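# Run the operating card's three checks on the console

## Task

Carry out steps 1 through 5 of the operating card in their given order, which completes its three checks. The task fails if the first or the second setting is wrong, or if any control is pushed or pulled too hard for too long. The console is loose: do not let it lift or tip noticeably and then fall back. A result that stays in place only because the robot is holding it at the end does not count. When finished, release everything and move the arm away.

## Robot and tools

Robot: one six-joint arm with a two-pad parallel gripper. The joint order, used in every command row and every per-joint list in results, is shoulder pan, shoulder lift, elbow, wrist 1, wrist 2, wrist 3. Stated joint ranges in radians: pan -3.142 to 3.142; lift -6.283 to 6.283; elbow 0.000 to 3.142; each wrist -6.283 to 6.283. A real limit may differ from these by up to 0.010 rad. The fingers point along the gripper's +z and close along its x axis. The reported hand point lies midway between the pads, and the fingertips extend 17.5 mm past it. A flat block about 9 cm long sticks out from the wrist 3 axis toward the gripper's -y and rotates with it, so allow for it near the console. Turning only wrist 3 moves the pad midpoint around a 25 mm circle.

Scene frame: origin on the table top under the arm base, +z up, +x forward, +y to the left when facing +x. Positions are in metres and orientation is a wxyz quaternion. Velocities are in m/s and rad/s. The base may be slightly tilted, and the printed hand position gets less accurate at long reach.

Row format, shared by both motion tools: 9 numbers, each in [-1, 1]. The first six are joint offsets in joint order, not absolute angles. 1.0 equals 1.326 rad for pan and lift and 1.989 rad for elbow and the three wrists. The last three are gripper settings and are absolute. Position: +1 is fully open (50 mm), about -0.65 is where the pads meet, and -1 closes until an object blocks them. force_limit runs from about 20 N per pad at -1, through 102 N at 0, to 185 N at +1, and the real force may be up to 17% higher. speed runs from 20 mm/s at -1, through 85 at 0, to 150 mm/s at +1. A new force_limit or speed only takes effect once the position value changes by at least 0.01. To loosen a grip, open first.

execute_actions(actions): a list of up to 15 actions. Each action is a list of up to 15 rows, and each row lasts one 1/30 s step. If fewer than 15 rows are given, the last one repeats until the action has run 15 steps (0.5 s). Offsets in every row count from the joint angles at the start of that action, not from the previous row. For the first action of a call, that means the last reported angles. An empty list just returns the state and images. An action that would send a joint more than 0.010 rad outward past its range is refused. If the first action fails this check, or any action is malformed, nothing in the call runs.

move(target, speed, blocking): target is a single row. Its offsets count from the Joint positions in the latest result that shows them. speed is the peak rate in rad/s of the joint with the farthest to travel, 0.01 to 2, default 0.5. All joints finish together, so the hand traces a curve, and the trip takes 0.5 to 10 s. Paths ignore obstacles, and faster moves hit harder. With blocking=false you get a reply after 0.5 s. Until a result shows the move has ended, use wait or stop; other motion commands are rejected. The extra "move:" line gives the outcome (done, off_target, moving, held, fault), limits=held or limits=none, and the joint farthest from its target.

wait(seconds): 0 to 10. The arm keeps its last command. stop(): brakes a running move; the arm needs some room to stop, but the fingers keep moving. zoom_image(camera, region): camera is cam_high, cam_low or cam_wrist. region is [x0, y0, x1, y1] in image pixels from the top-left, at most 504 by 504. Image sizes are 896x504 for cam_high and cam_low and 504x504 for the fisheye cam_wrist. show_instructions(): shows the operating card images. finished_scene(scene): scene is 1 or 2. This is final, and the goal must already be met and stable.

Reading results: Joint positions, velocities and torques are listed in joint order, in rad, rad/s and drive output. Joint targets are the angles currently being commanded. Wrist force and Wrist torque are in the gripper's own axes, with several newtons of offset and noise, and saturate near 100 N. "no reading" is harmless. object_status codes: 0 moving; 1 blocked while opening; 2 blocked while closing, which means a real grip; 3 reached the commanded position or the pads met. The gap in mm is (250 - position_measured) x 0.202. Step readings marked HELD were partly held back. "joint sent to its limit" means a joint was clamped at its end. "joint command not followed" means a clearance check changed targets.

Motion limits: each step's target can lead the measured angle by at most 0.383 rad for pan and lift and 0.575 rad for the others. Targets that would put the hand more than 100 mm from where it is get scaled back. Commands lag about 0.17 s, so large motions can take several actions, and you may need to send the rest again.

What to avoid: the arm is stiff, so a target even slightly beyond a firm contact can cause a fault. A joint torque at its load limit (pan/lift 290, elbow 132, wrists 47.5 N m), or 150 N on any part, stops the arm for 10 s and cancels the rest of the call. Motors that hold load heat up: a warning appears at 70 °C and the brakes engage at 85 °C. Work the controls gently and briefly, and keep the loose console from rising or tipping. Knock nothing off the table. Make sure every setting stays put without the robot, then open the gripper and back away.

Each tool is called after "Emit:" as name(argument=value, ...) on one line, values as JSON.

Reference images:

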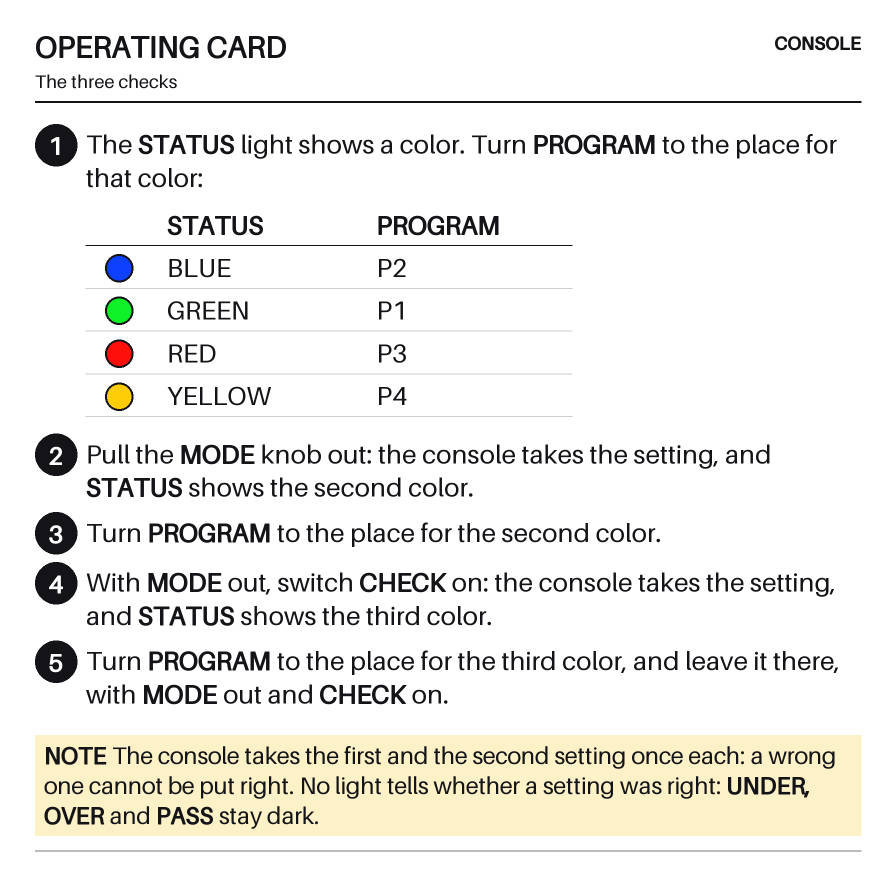

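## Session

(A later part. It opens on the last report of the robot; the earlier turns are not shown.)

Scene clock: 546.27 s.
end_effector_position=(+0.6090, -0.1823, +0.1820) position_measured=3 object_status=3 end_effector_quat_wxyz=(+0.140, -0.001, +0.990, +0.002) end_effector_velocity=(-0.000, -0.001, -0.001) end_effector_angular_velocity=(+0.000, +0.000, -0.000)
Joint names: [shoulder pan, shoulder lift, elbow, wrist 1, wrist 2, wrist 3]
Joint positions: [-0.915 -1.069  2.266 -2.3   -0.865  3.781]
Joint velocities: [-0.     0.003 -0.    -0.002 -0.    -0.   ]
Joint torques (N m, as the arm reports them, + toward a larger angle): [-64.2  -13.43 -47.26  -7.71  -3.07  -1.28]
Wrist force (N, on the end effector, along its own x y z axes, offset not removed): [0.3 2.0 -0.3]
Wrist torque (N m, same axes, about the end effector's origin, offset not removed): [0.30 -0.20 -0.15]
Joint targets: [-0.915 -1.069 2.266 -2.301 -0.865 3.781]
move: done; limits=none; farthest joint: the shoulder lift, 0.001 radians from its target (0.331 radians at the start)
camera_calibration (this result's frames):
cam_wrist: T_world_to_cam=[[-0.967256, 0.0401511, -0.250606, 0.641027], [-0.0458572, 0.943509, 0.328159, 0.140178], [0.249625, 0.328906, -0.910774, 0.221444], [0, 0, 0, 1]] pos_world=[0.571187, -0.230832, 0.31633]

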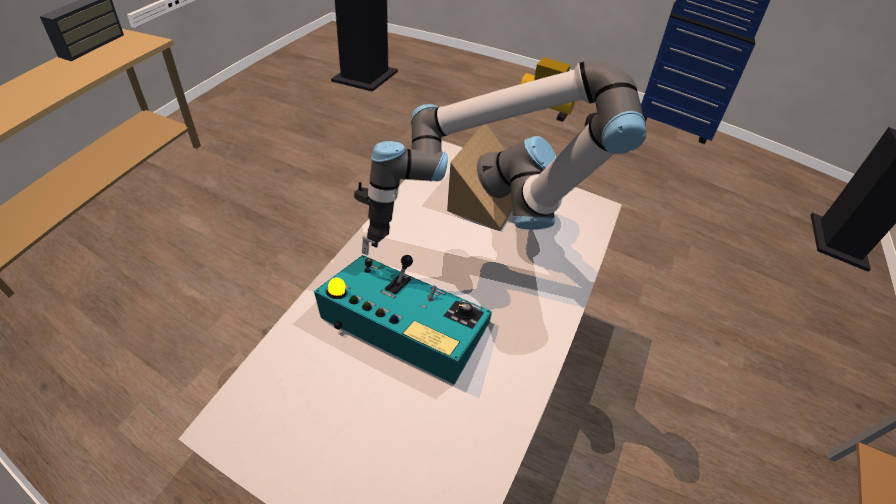

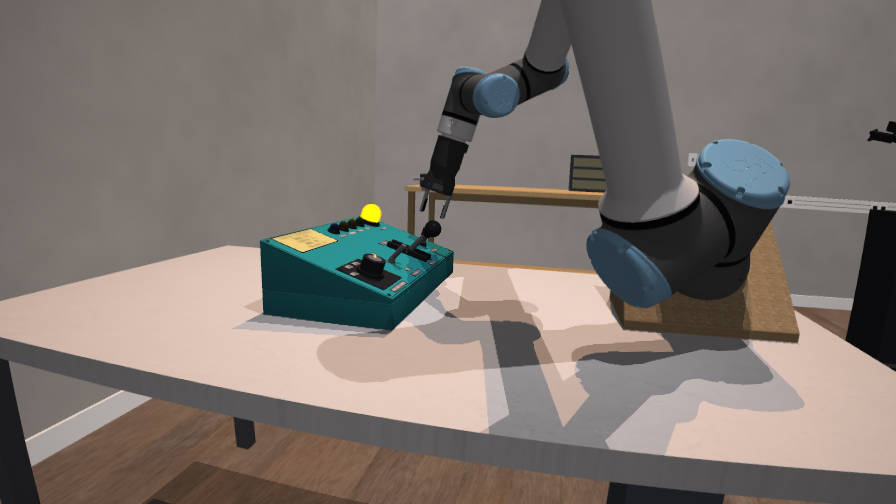

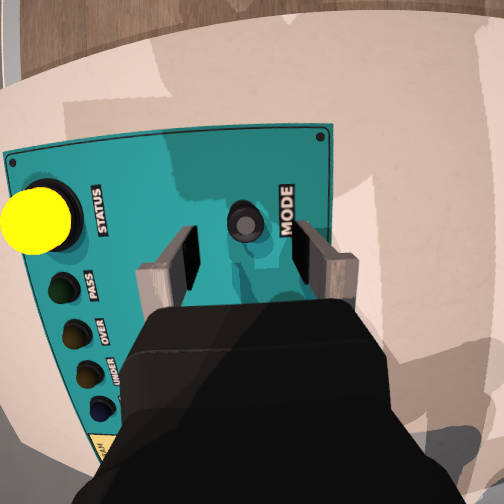

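Emit:
move(target=[0.05475,0.07066,0.00981,-0.08598,0.0155,0.044,0.5,-0.6,0], speed=0.25)

Emit:
zoom_image(camera="cam_wrist", region=[160, 150, 340, 330])

Emit:
zoom_image(camera="cam_high", region=[330, 220, 420, 300])

Scene clock: 574.90 s.
end_effector_position=(+0.6268, -0.1806, +0.1187) position_measured=78 object_status=3 end_effector_quat_wxyz=(+0.140, -0.001, +0.990, +0.002) end_effector_velocity=(+0.000, -0.001, -0.001) end_effector_angular_velocity=(-0.000, -0.001, -0.003)
Joint names: [shoulder pan, shoulder lift, elbow, wrist 1, wrist 2, wrist 3]
Joint positions: [-0.843 -0.976  2.285 -2.471 -0.835  3.868]
Joint velocities: [ 0.001  0.002  0.    -0.004  0.     0.004]
Joint torques (N m, as the arm reports them, + toward a larger angle): [-43.42 -20.97 -28.05  -7.48   3.94   2.96]
Wrist force (N, on the end effector, along its own x y z axes, offset not removed): [-3.4 -2.2 0.1]
Wrist torque (N m, same axes, about the end effector's origin, offset not removed): [-0.37 0.46 -0.06]
Joint targets: [-0.843 -0.976 2.285 -2.471 -0.835 3.869]
move: done; limits=none; farthest joint: the shoulder pan, 0.000 radians from its target (0.073 radians at the start)
camera_calibration (this result's frames):
cam_wrist: T_world_to_cam=[[-0.967251, 0.0401324, -0.250628, 0.642328], [-0.0458782, 0.943514, 0.328141, 0.160121], [0.24964, 0.328893, -0.910774, 0.158786], [0, 0, 0, 1]] pos_world=[0.589, -0.229079, 0.253061]

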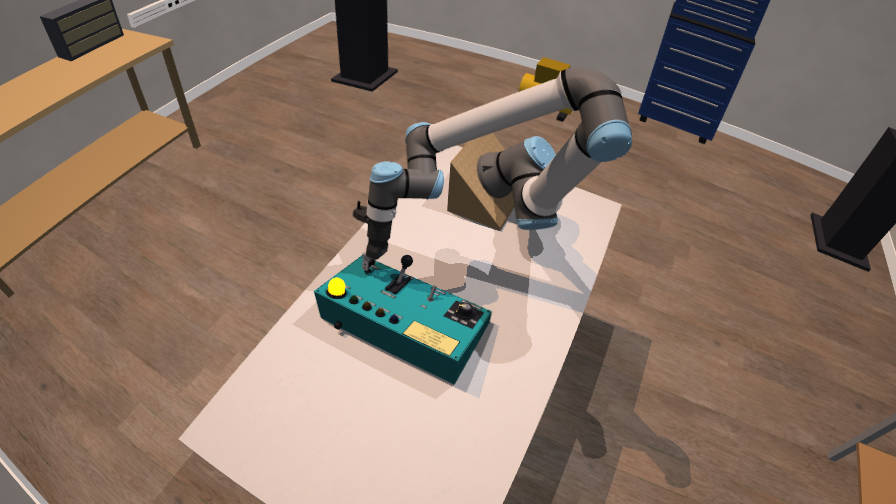

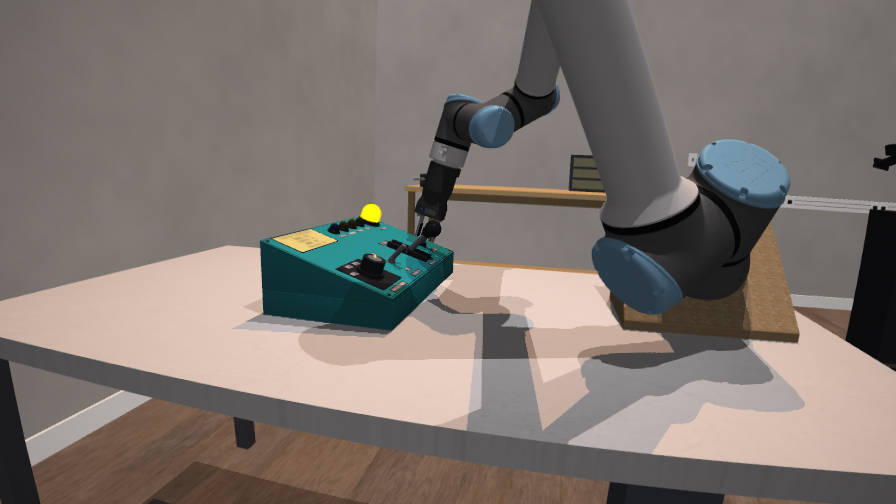

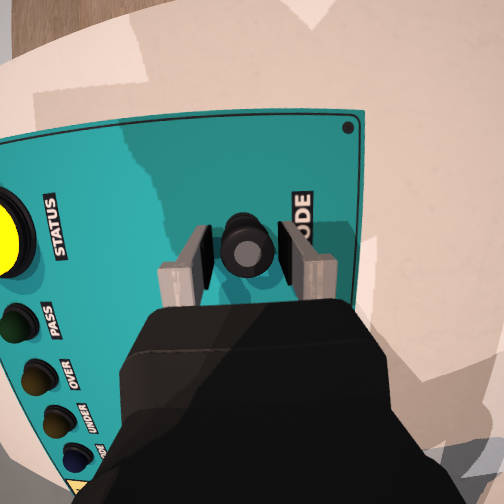

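Region (160, 150, 340, 330) of cam_wrist's 504x504 image, scaled by 2.800, with more detail than that image has.

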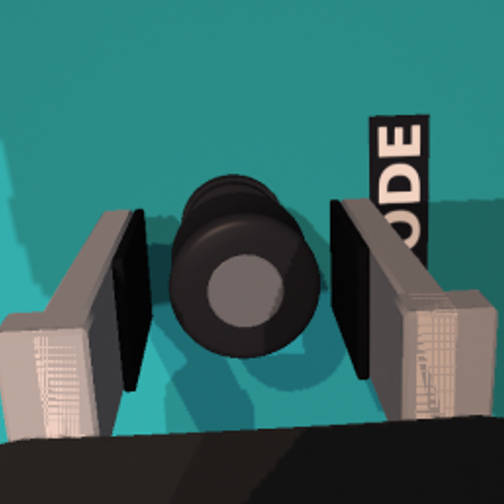

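Region (330, 220, 420, 300) of cam_high's 896x504 image, scaled by 5.600, with more detail than that image has.

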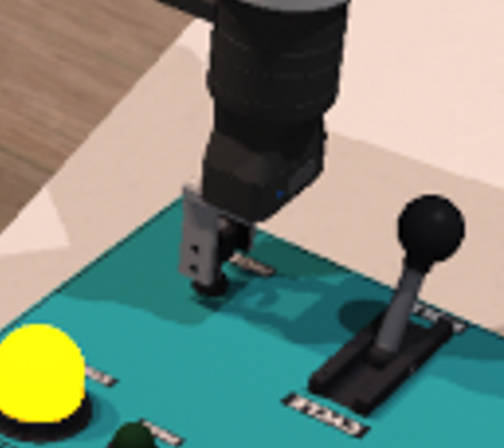

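Emit:
execute_actions(actions=[[[0,0,0,0,0,0,-1,-0.6,-0.6]]])

Emit:
move(target=[-0.003464,-0.004708,-0.00015,0.005212,-0.00092,-0.00286,-1,-0.6,-0.6], speed=0.02)

Scene clock: 595.13 s.
end_effector_position=(+0.6268, -0.1806, +0.1186) position_measured=131 object_status=2 end_effector_quat_wxyz=(+0.140, -0.001, +0.990, +0.002) end_effector_velocity=(-0.000, +0.000, -0.000) end_effector_angular_velocity=(+0.001, +0.000, -0.000)
Joint names: [shoulder pan, shoulder lift, elbow, wrist 1, wrist 2, wrist 3]
Joint positions: [-0.843 -0.976  2.285 -2.471 -0.835  3.868]
Joint velocities: [-0.     0.     0.001  0.     0.001 -0.   ]
Joint torques (N m, as the arm reports them, + toward a larger angle): [-68.7  -47.3  -36.26  -2.01   1.3   -1.68]
Wrist force (N, on the end effector, along its own x y z axes, offset not removed): [1.0 -2.8 3.5]
Wrist torque (N m, same axes, about the end effector's origin, offset not removed): [-0.30 0.03 0.09]
Joint targets: [-0.843 -0.976 2.285 -2.471 -0.835 3.868]
Step readings (joint positions):
0: [-0.843 -0.976 2.285 -2.471 -0.835 3.869]
1: [-0.843 -0.976 2.285 -2.471 -0.835 3.869]
2: [-0.843 -0.976 2.285 -2.471 -0.835 3.869]
4: [-0.843 -0.976 2.285 -2.471 -0.835 3.869]
8: [-0.843 -0.976 2.285 -2.471 -0.835 3.869]
15: Joint positions above
camera_calibration (this result's frames):
cam_wrist: T_world_to_cam=[[-0.967262, 0.0402006, -0.250576, 0.642281], [-0.0458322, 0.943467, 0.328283, 0.160088], [0.249607, 0.32902, -0.910737, 0.158719], [0, 0, 0, 1]] pos_world=[0.588973, -0.229079, 0.252937]

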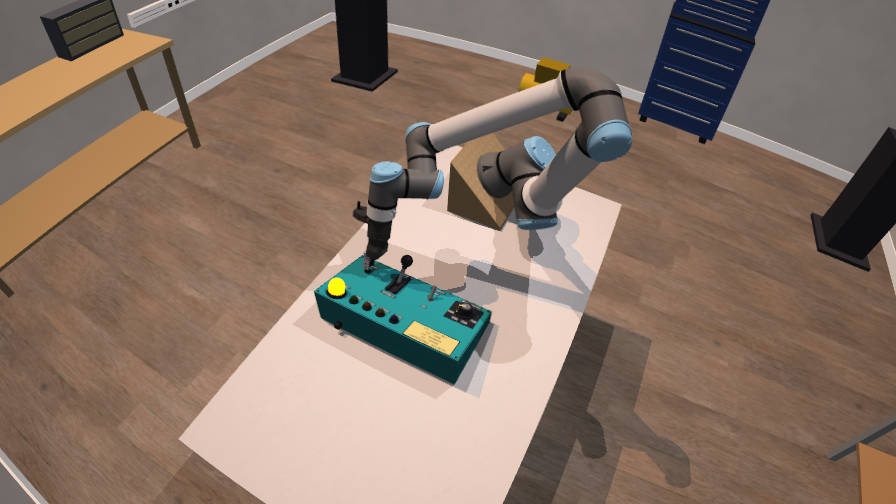

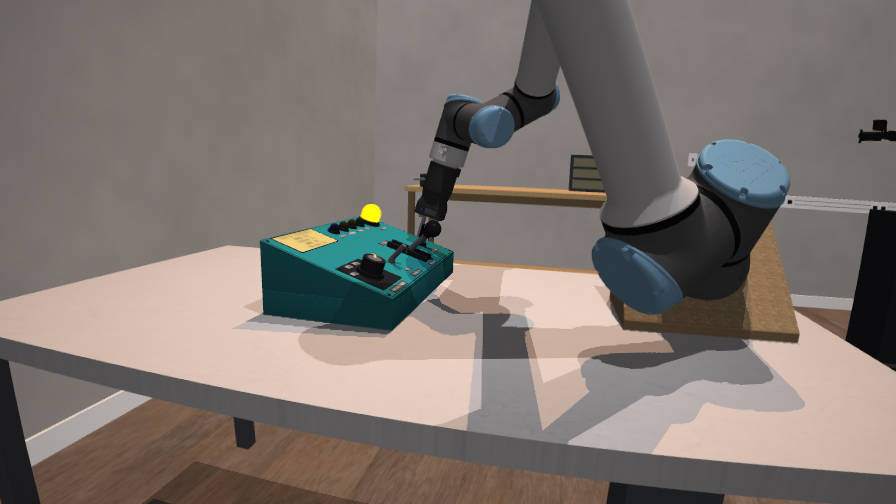

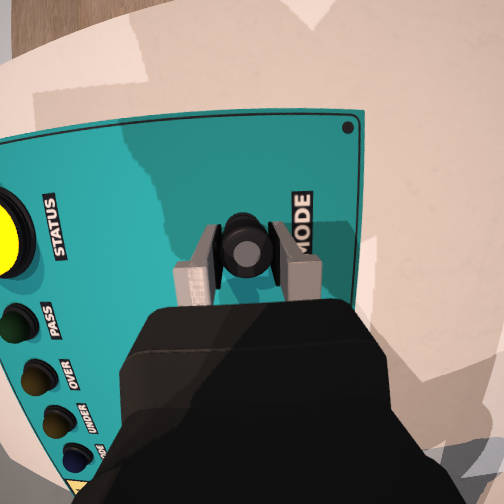

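Scene clock: 595.93 s.
end_effector_position=(+0.6255, -0.1806, +0.1222) position_measured=131 object_status=2 end_effector_quat_wxyz=(+0.140, -0.001, +0.990, +0.002) end_effector_velocity=(-0.000, -0.000, +0.001) end_effector_angular_velocity=(-0.002, +0.002, +0.002)
Joint names: [shoulder pan, shoulder lift, elbow, wrist 1, wrist 2, wrist 3]
Joint positions: [-0.847 -0.982  2.285 -2.461 -0.836  3.863]
Joint velocities: [-0.    -0.001 -0.001  0.002 -0.002 -0.003]
Joint torques (N m, as the arm reports them, + toward a larger angle): [-69.89 -45.98 -48.31  -2.51  -3.05  -1.58]
Wrist force (N, on the end effector, along its own x y z axes, offset not removed): [1.6 -4.4 14.2]
Wrist torque (N m, same axes, about the end effector's origin, offset not removed): [-0.36 -0.57 0.04]
Joint targets: [-0.847 -0.982 2.285 -2.461 -0.836 3.863]
move: done; limits=none; farthest joint: the shoulder pan, 0.001 radians from its target (0.005 radians at the start)
camera_calibration (this result's frames):
cam_wrist: T_world_to_cam=[[-0.967265, 0.040212, -0.250562, 0.642019], [-0.0458253, 0.943456, 0.328315, 0.158827], [0.249597, 0.32905, -0.910729, 0.162342], [0, 0, 0, 1]] pos_world=[0.587761, -0.229082, 0.25657]

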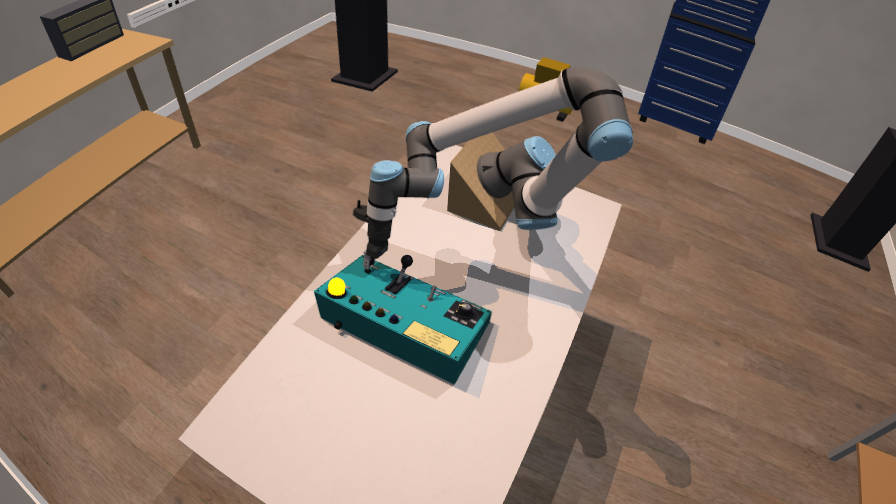

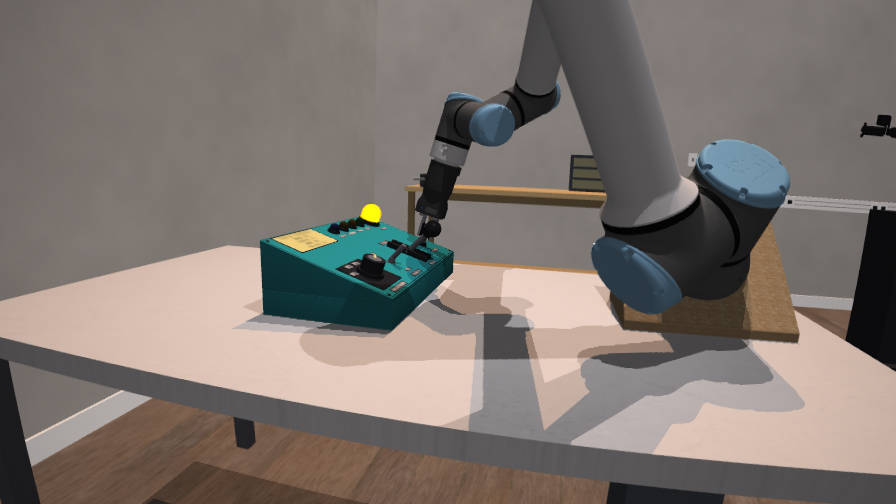

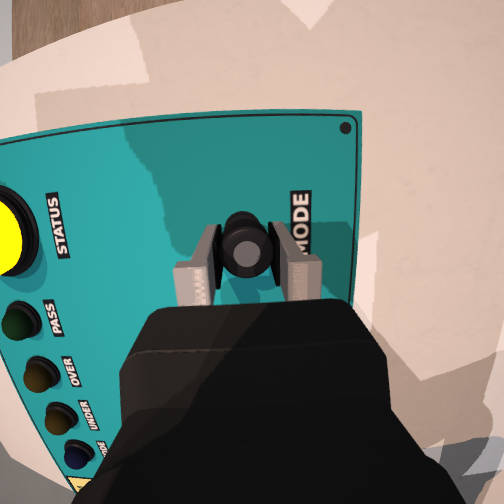

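Emit:
move(target=[-0.003464,-0.004708,-0.00015,0.005212,-0.00092,-0.00286,-1,-0.6,-0.6], speed=0.02)

Scene clock: 601.47 s.
end_effector_position=(+0.6243, -0.1806, +0.1259) position_measured=131 object_status=2 end_effector_quat_wxyz=(+0.140, -0.001, +0.990, +0.002) end_effector_velocity=(-0.001, -0.000, +0.002) end_effector_angular_velocity=(-0.000, -0.001, -0.000)
Joint names: [shoulder pan, shoulder lift, elbow, wrist 1, wrist 2, wrist 3]
Joint positions: [-0.852 -0.988  2.285 -2.451 -0.838  3.858]
Joint velocities: [-0.003 -0.003  0.     0.004 -0.001 -0.002]
Joint torques (N m, as the arm reports them, + toward a larger angle): [-61.66 -42.97 -46.27  -1.79  -2.54  -1.15]
Wrist force (N, on the end effector, along its own x y z axes, offset not removed): [3.4 -1.9 1.2]
Wrist torque (N m, same axes, about the end effector's origin, offset not removed): [-0.37 -0.46 -0.08]
Joint targets: [-0.852 -0.988 2.285 -2.451 -0.838 3.857]
move: done; limits=none; farthest joint: the shoulder lift, 0.001 radians from its target (0.006 radians at the start)
camera_calibration (this result's frames):
cam_wrist: T_world_to_cam=[[-0.967258, 0.0401826, -0.250594, 0.641751], [-0.0458575, 0.943464, 0.328288, 0.157582], [0.249618, 0.329031, -0.91073, 0.165978], [0, 0, 0, 1]] pos_world=[0.586534, -0.229072, 0.260248]

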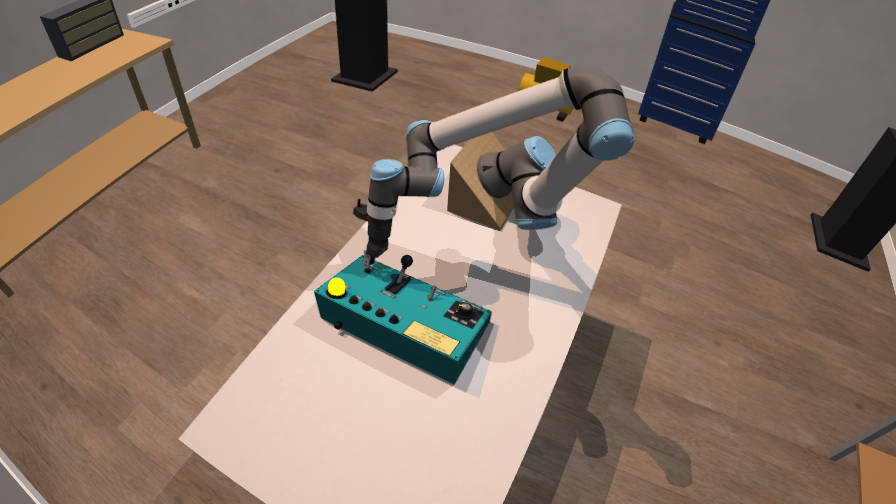

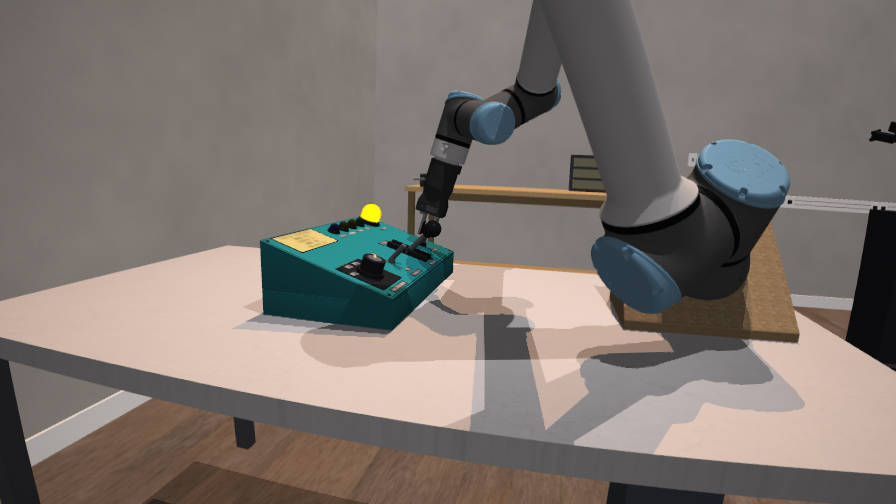

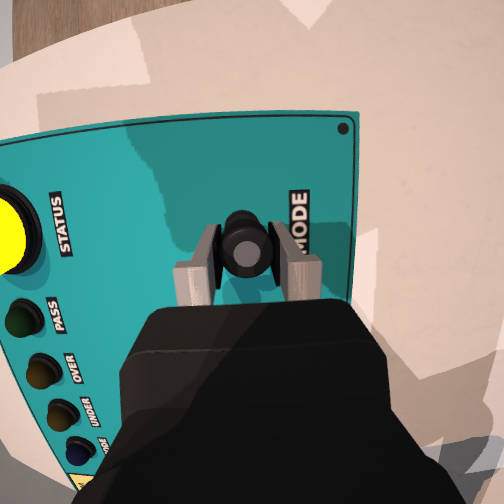

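Force zero at ~7.7 mm: about mid-stroke. Continue 4 mm more.

Emit:
move(target=[-0.003464,-0.00468,-0.00022,0.005212,-0.00094,-0.00284,-1,-0.6,-0.6], speed=0.02)

Scene clock: 622.53 s.
end_effector_position=(+0.6231, -0.1806, +0.1296) position_measured=131 object_status=2 end_effector_quat_wxyz=(+0.140, -0.001, +0.990, +0.002) end_effector_velocity=(-0.001, -0.000, +0.001) end_effector_angular_velocity=(+0.001, +0.001, -0.002)
Joint names: [shoulder pan, shoulder lift, elbow, wrist 1, wrist 2, wrist 3]
Joint positions: [-0.856 -0.994  2.284 -2.441 -0.84   3.852]
Joint velocities: [-0.002 -0.002  0.001  0.003 -0.001 -0.001]
Joint torques (N m, as the arm reports them, + toward a larger angle): [-61.19 -39.99 -45.05  -1.14  -2.43  -1.47]
Wrist force (N, on the end effector, along its own x y z axes, offset not removed): [4.6 3.6 -10.3]
Wrist torque (N m, same axes, about the end effector's origin, offset not removed): [0.37 -0.34 -0.09]
Joint targets: [-0.856 -0.994 2.284 -2.441 -0.840 3.852]
move: done; limits=none; farthest joint: the shoulder pan, 0.001 radians from its target (0.005 radians at the start)
camera_calibration (this result's frames):
cam_wrist: T_world_to_cam=[[-0.967253, 0.040147, -0.250617, 0.641506], [-0.0458876, 0.943479, 0.32824, 0.156356], [0.24963, 0.328992, -0.910741, 0.169631], [0, 0, 0, 1]] pos_world=[0.585328, -0.22908, 0.26394]

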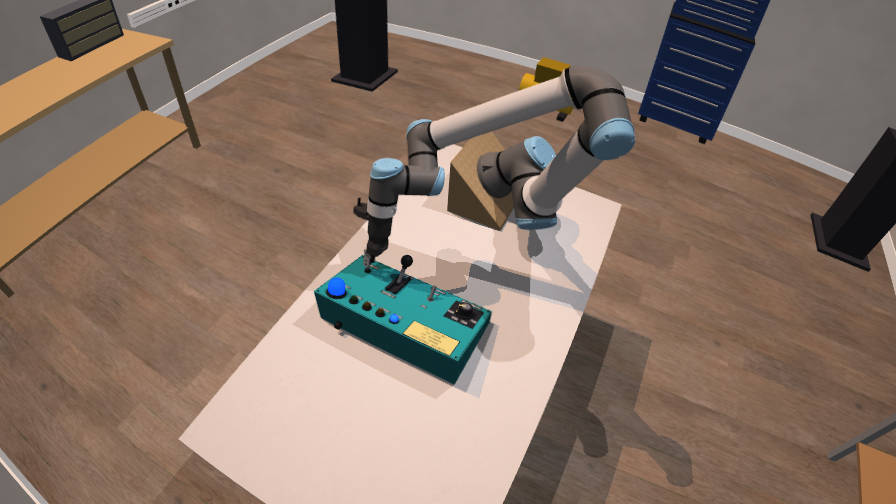

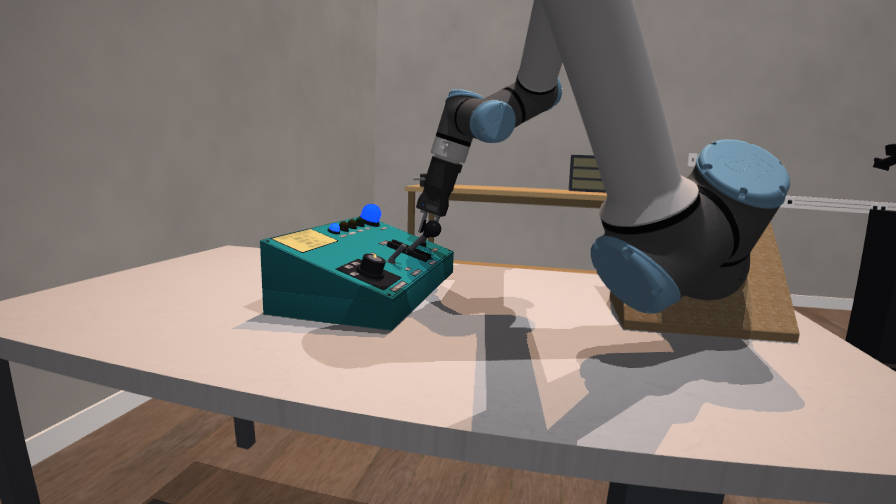

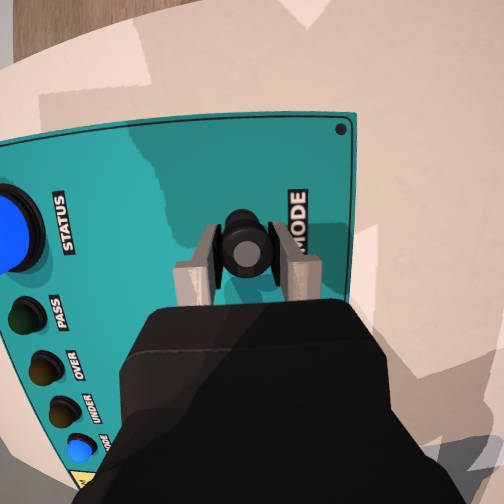

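Emit:
execute_actions(actions=[[[-0.0007,-0.001,-0.00005,0.0011,-0.0002,-0.0006,-1,-0.6,-0.6],[-0.0007,-0.001,-0.00005,0.0011,-0.0002,-0.0006,-1,-0.6,-0.6],[-0.0014,-0.002,-0.0001,0.0022,-0.0004,-0.0012,-1,-0.6,-0.6],[-0.0014,-0.002,-0.0001,0.0022,-0.0004,-0.0012,-1,-0.6,-0.6],[-0.00216,-0.0029,-0.00015,0.00326,-0.00059,-0.00178,-1,-0.6,-0.6]],[[0,0,0,0,0,0,1,-0.6,0]]])

Scene clock: 637.63 s.
end_effector_position=(+0.6224, -0.1806, +0.1319) position_measured=3 object_status=0 end_effector_quat_wxyz=(+0.140, -0.001, +0.990, +0.002) end_effector_velocity=(-0.000, -0.000, +0.000) end_effector_angular_velocity=(-0.001, +0.001, -0.001)
Joint names: [shoulder pan, shoulder lift, elbow, wrist 1, wrist 2, wrist 3]
Joint positions: [-0.859 -0.997  2.284 -2.435 -0.841  3.849]
Joint velocities: [-0.    -0.001  0.     0.    -0.002  0.001]
Joint torques (N m, as the arm reports them, + toward a larger angle): [-55.34 -33.25 -39.37  -4.1   -1.89   1.32]
Wrist force (N, on the end effector, along its own x y z axes, offset not removed): [2.0 0.5 -1.0]
Wrist torque (N m, same axes, about the end effector's origin, offset not removed): [0.10 -0.57 0.03]
Joint targets: [-0.859 -0.997 2.284 -2.435 -0.841 3.849]
Step readings (joint positions; steps 1 to 15: 1st action; 16 to 30: 2nd action):
0: [-0.856 -0.994 2.284 -2.441 -0.840 3.852]
1: [-0.856 -0.994 2.284 -2.441 -0.840 3.852]
2: [-0.856 -0.994 2.284 -2.441 -0.840 3.852]
4: [-0.857 -0.995 2.284 -2.440 -0.840 3.851]
8: [-0.858 -0.996 2.284 -2.437 -0.841 3.850]
15: [-0.859 -0.997 2.284 -2.435 -0.841 3.849]
16: [-0.859 -0.997 2.284 -2.435 -0.841 3.849]
17: [-0.859 -0.997 2.284 -2.435 -0.841 3.849]
19: [-0.859 -0.997 2.284 -2.435 -0.841 3.849]
23: [-0.859 -0.997 2.284 -2.435 -0.841 3.849]
30: Joint positions above
camera_calibration (this result's frames):
cam_wrist: T_world_to_cam=[[-0.967256, 0.0400936, -0.250618, 0.64135], [-0.0459358, 0.943482, 0.328226, 0.155613], [0.249613, 0.328991, -0.910746, 0.171912], [0, 0, 0, 1]] pos_world=[0.584586, -0.229089, 0.266226]

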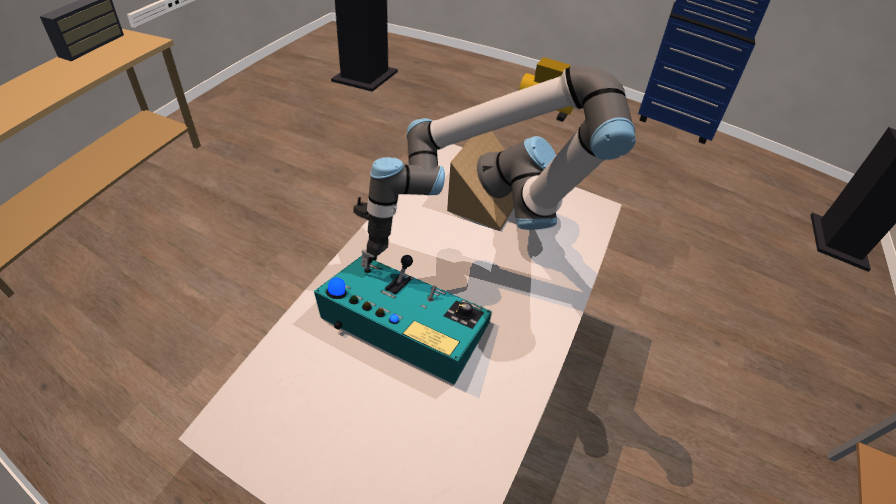

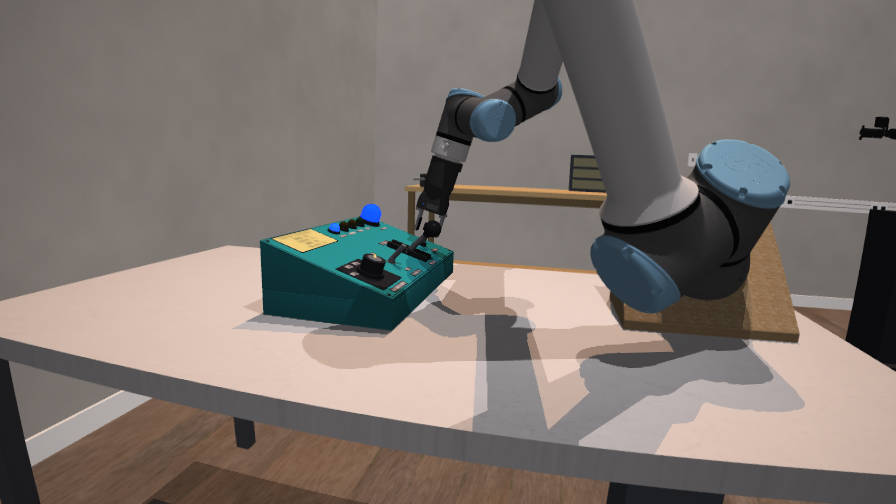

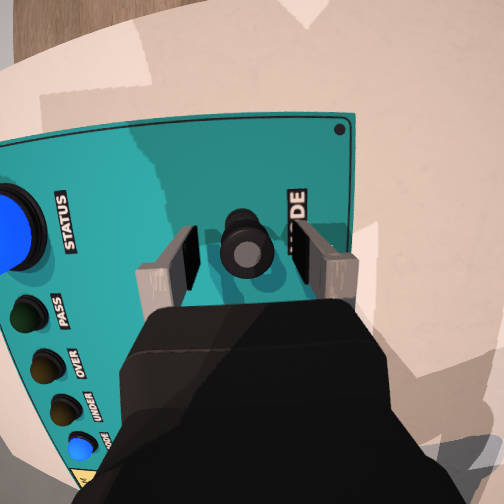

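Emit:
move(target=[-0.0181,-0.3032,0.0101,0.2021,-0.005,-0.0151,1,-0.6,0], speed=0.5)

Emit:
move(target=[0.28473,-0.11379,0.04342,-0.14851,0.05059,0.25671,1,-0.6,0], speed=0.6)

Scene clock: 660.77 s.
end_effector_position=(+0.5902, -0.0397, +0.2540) position_measured=3 object_status=3 end_effector_quat_wxyz=(+0.140, -0.001, +0.990, +0.002) end_effector_velocity=(-0.001, +0.001, +0.001) end_effector_angular_velocity=(-0.000, +0.001, -0.001)
Joint names: [shoulder pan, shoulder lift, elbow, wrist 1, wrist 2, wrist 3]
Joint positions: [-0.883 -1.399  2.304 -2.033 -0.851  3.819]
Joint velocities: [-0.001 -0.004  0.001  0.004 -0.001  0.   ]
Joint torques (N m, as the arm reports them, + toward a larger angle): [-54.77 -21.74 -35.43  -1.14  -2.95  -1.2 ]
Wrist force (N, on the end effector, along its own x y z axes, offset not removed): [-0.3 -2.4 0.9]
Wrist torque (N m, same axes, about the end effector's origin, offset not removed): [-0.28 -0.05 0.00]
Joint targets: [-0.883 -1.399 2.304 -2.033 -0.851 3.819]
move: done; limits=none; farthest joint: the shoulder pan, 0.000 radians from its target (0.024 radians at the start)
camera_calibration (this result's frames):
cam_wrist: T_world_to_cam=[[-0.967345, 0.0396555, -0.250342, 0.635115], [-0.046365, 0.943335, 0.328588, -0.0186876], [0.249187, 0.329465, -0.910691, 0.245121], [0, 0, 0, 1]] pos_world=[0.552428, -0.0883159, 0.388366]

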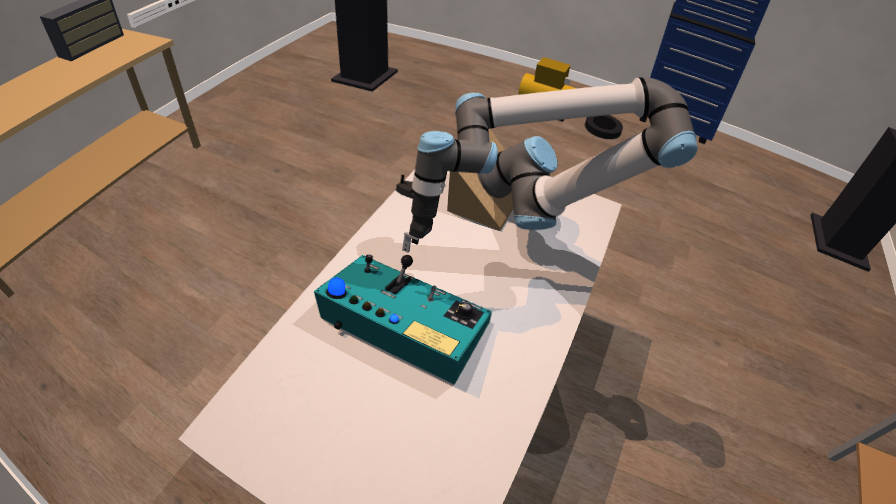

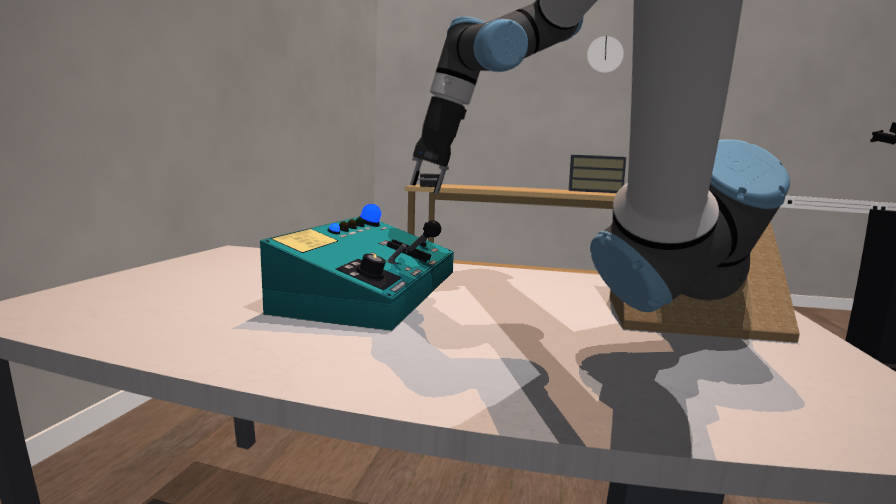

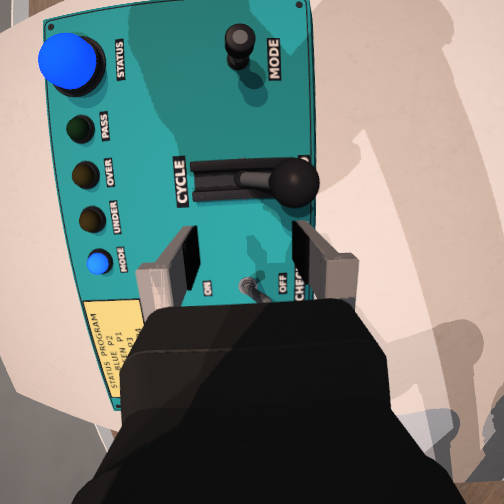

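Scene clock: 662.43 s.
end_effector_position=(+0.6196, +0.1770, +0.1433) position_measured=3 object_status=3 end_effector_quat_wxyz=(+0.140, -0.001, +0.990, +0.002) end_effector_velocity=(-0.000, +0.001, -0.001) end_effector_angular_velocity=(-0.000, +0.001, +0.000)
Joint names: [shoulder pan, shoulder lift, elbow, wrist 1, wrist 2, wrist 3]
Joint positions: [-0.505 -1.55   2.39  -2.329 -0.75   4.329]
Joint velocities: [ 0.003 -0.     0.001 -0.002 -0.     0.002]
Joint torques (N m, as the arm reports them, + toward a larger angle): [-22.89 -20.6  -28.53  -6.84   3.38   2.99]
Wrist force (N, on the end effector, along its own x y z axes, offset not removed): [-1.3 -0.5 -1.6]
Wrist torque (N m, same axes, about the end effector's origin, offset not removed): [-0.08 0.03 -0.11]
Joint targets: [-0.505 -1.550 2.390 -2.329 -0.750 4.329]
move: done; limits=none; farthest joint: the wrist 3, 0.001 radians from its target (0.511 radians at the start)
camera_calibration (this result's frames):
cam_wrist: T_world_to_cam=[[-0.967349, 0.0397698, -0.250308, 0.627314], [-0.0462079, 0.943385, 0.328465, -0.185448], [0.2492, 0.329307, -0.910745, 0.0655829], [0, 0, 0, 1]] pos_world=[0.58192, 0.128404, 0.277664]

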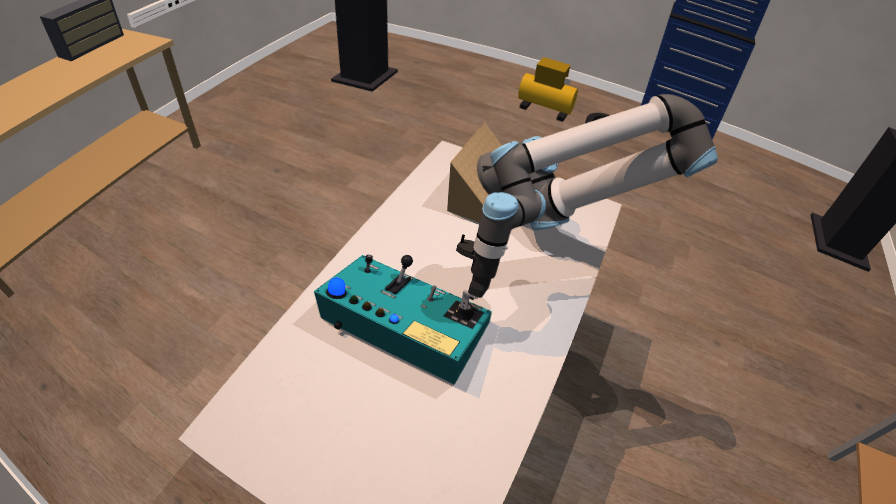

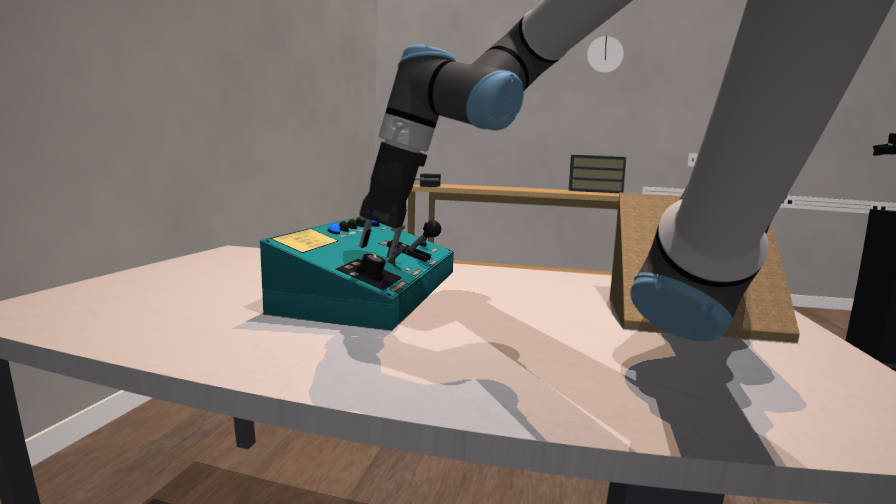

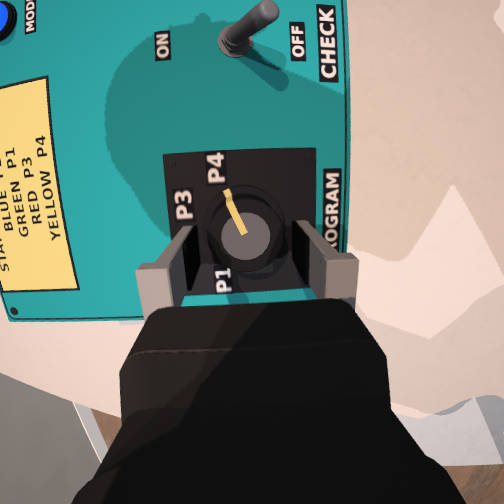

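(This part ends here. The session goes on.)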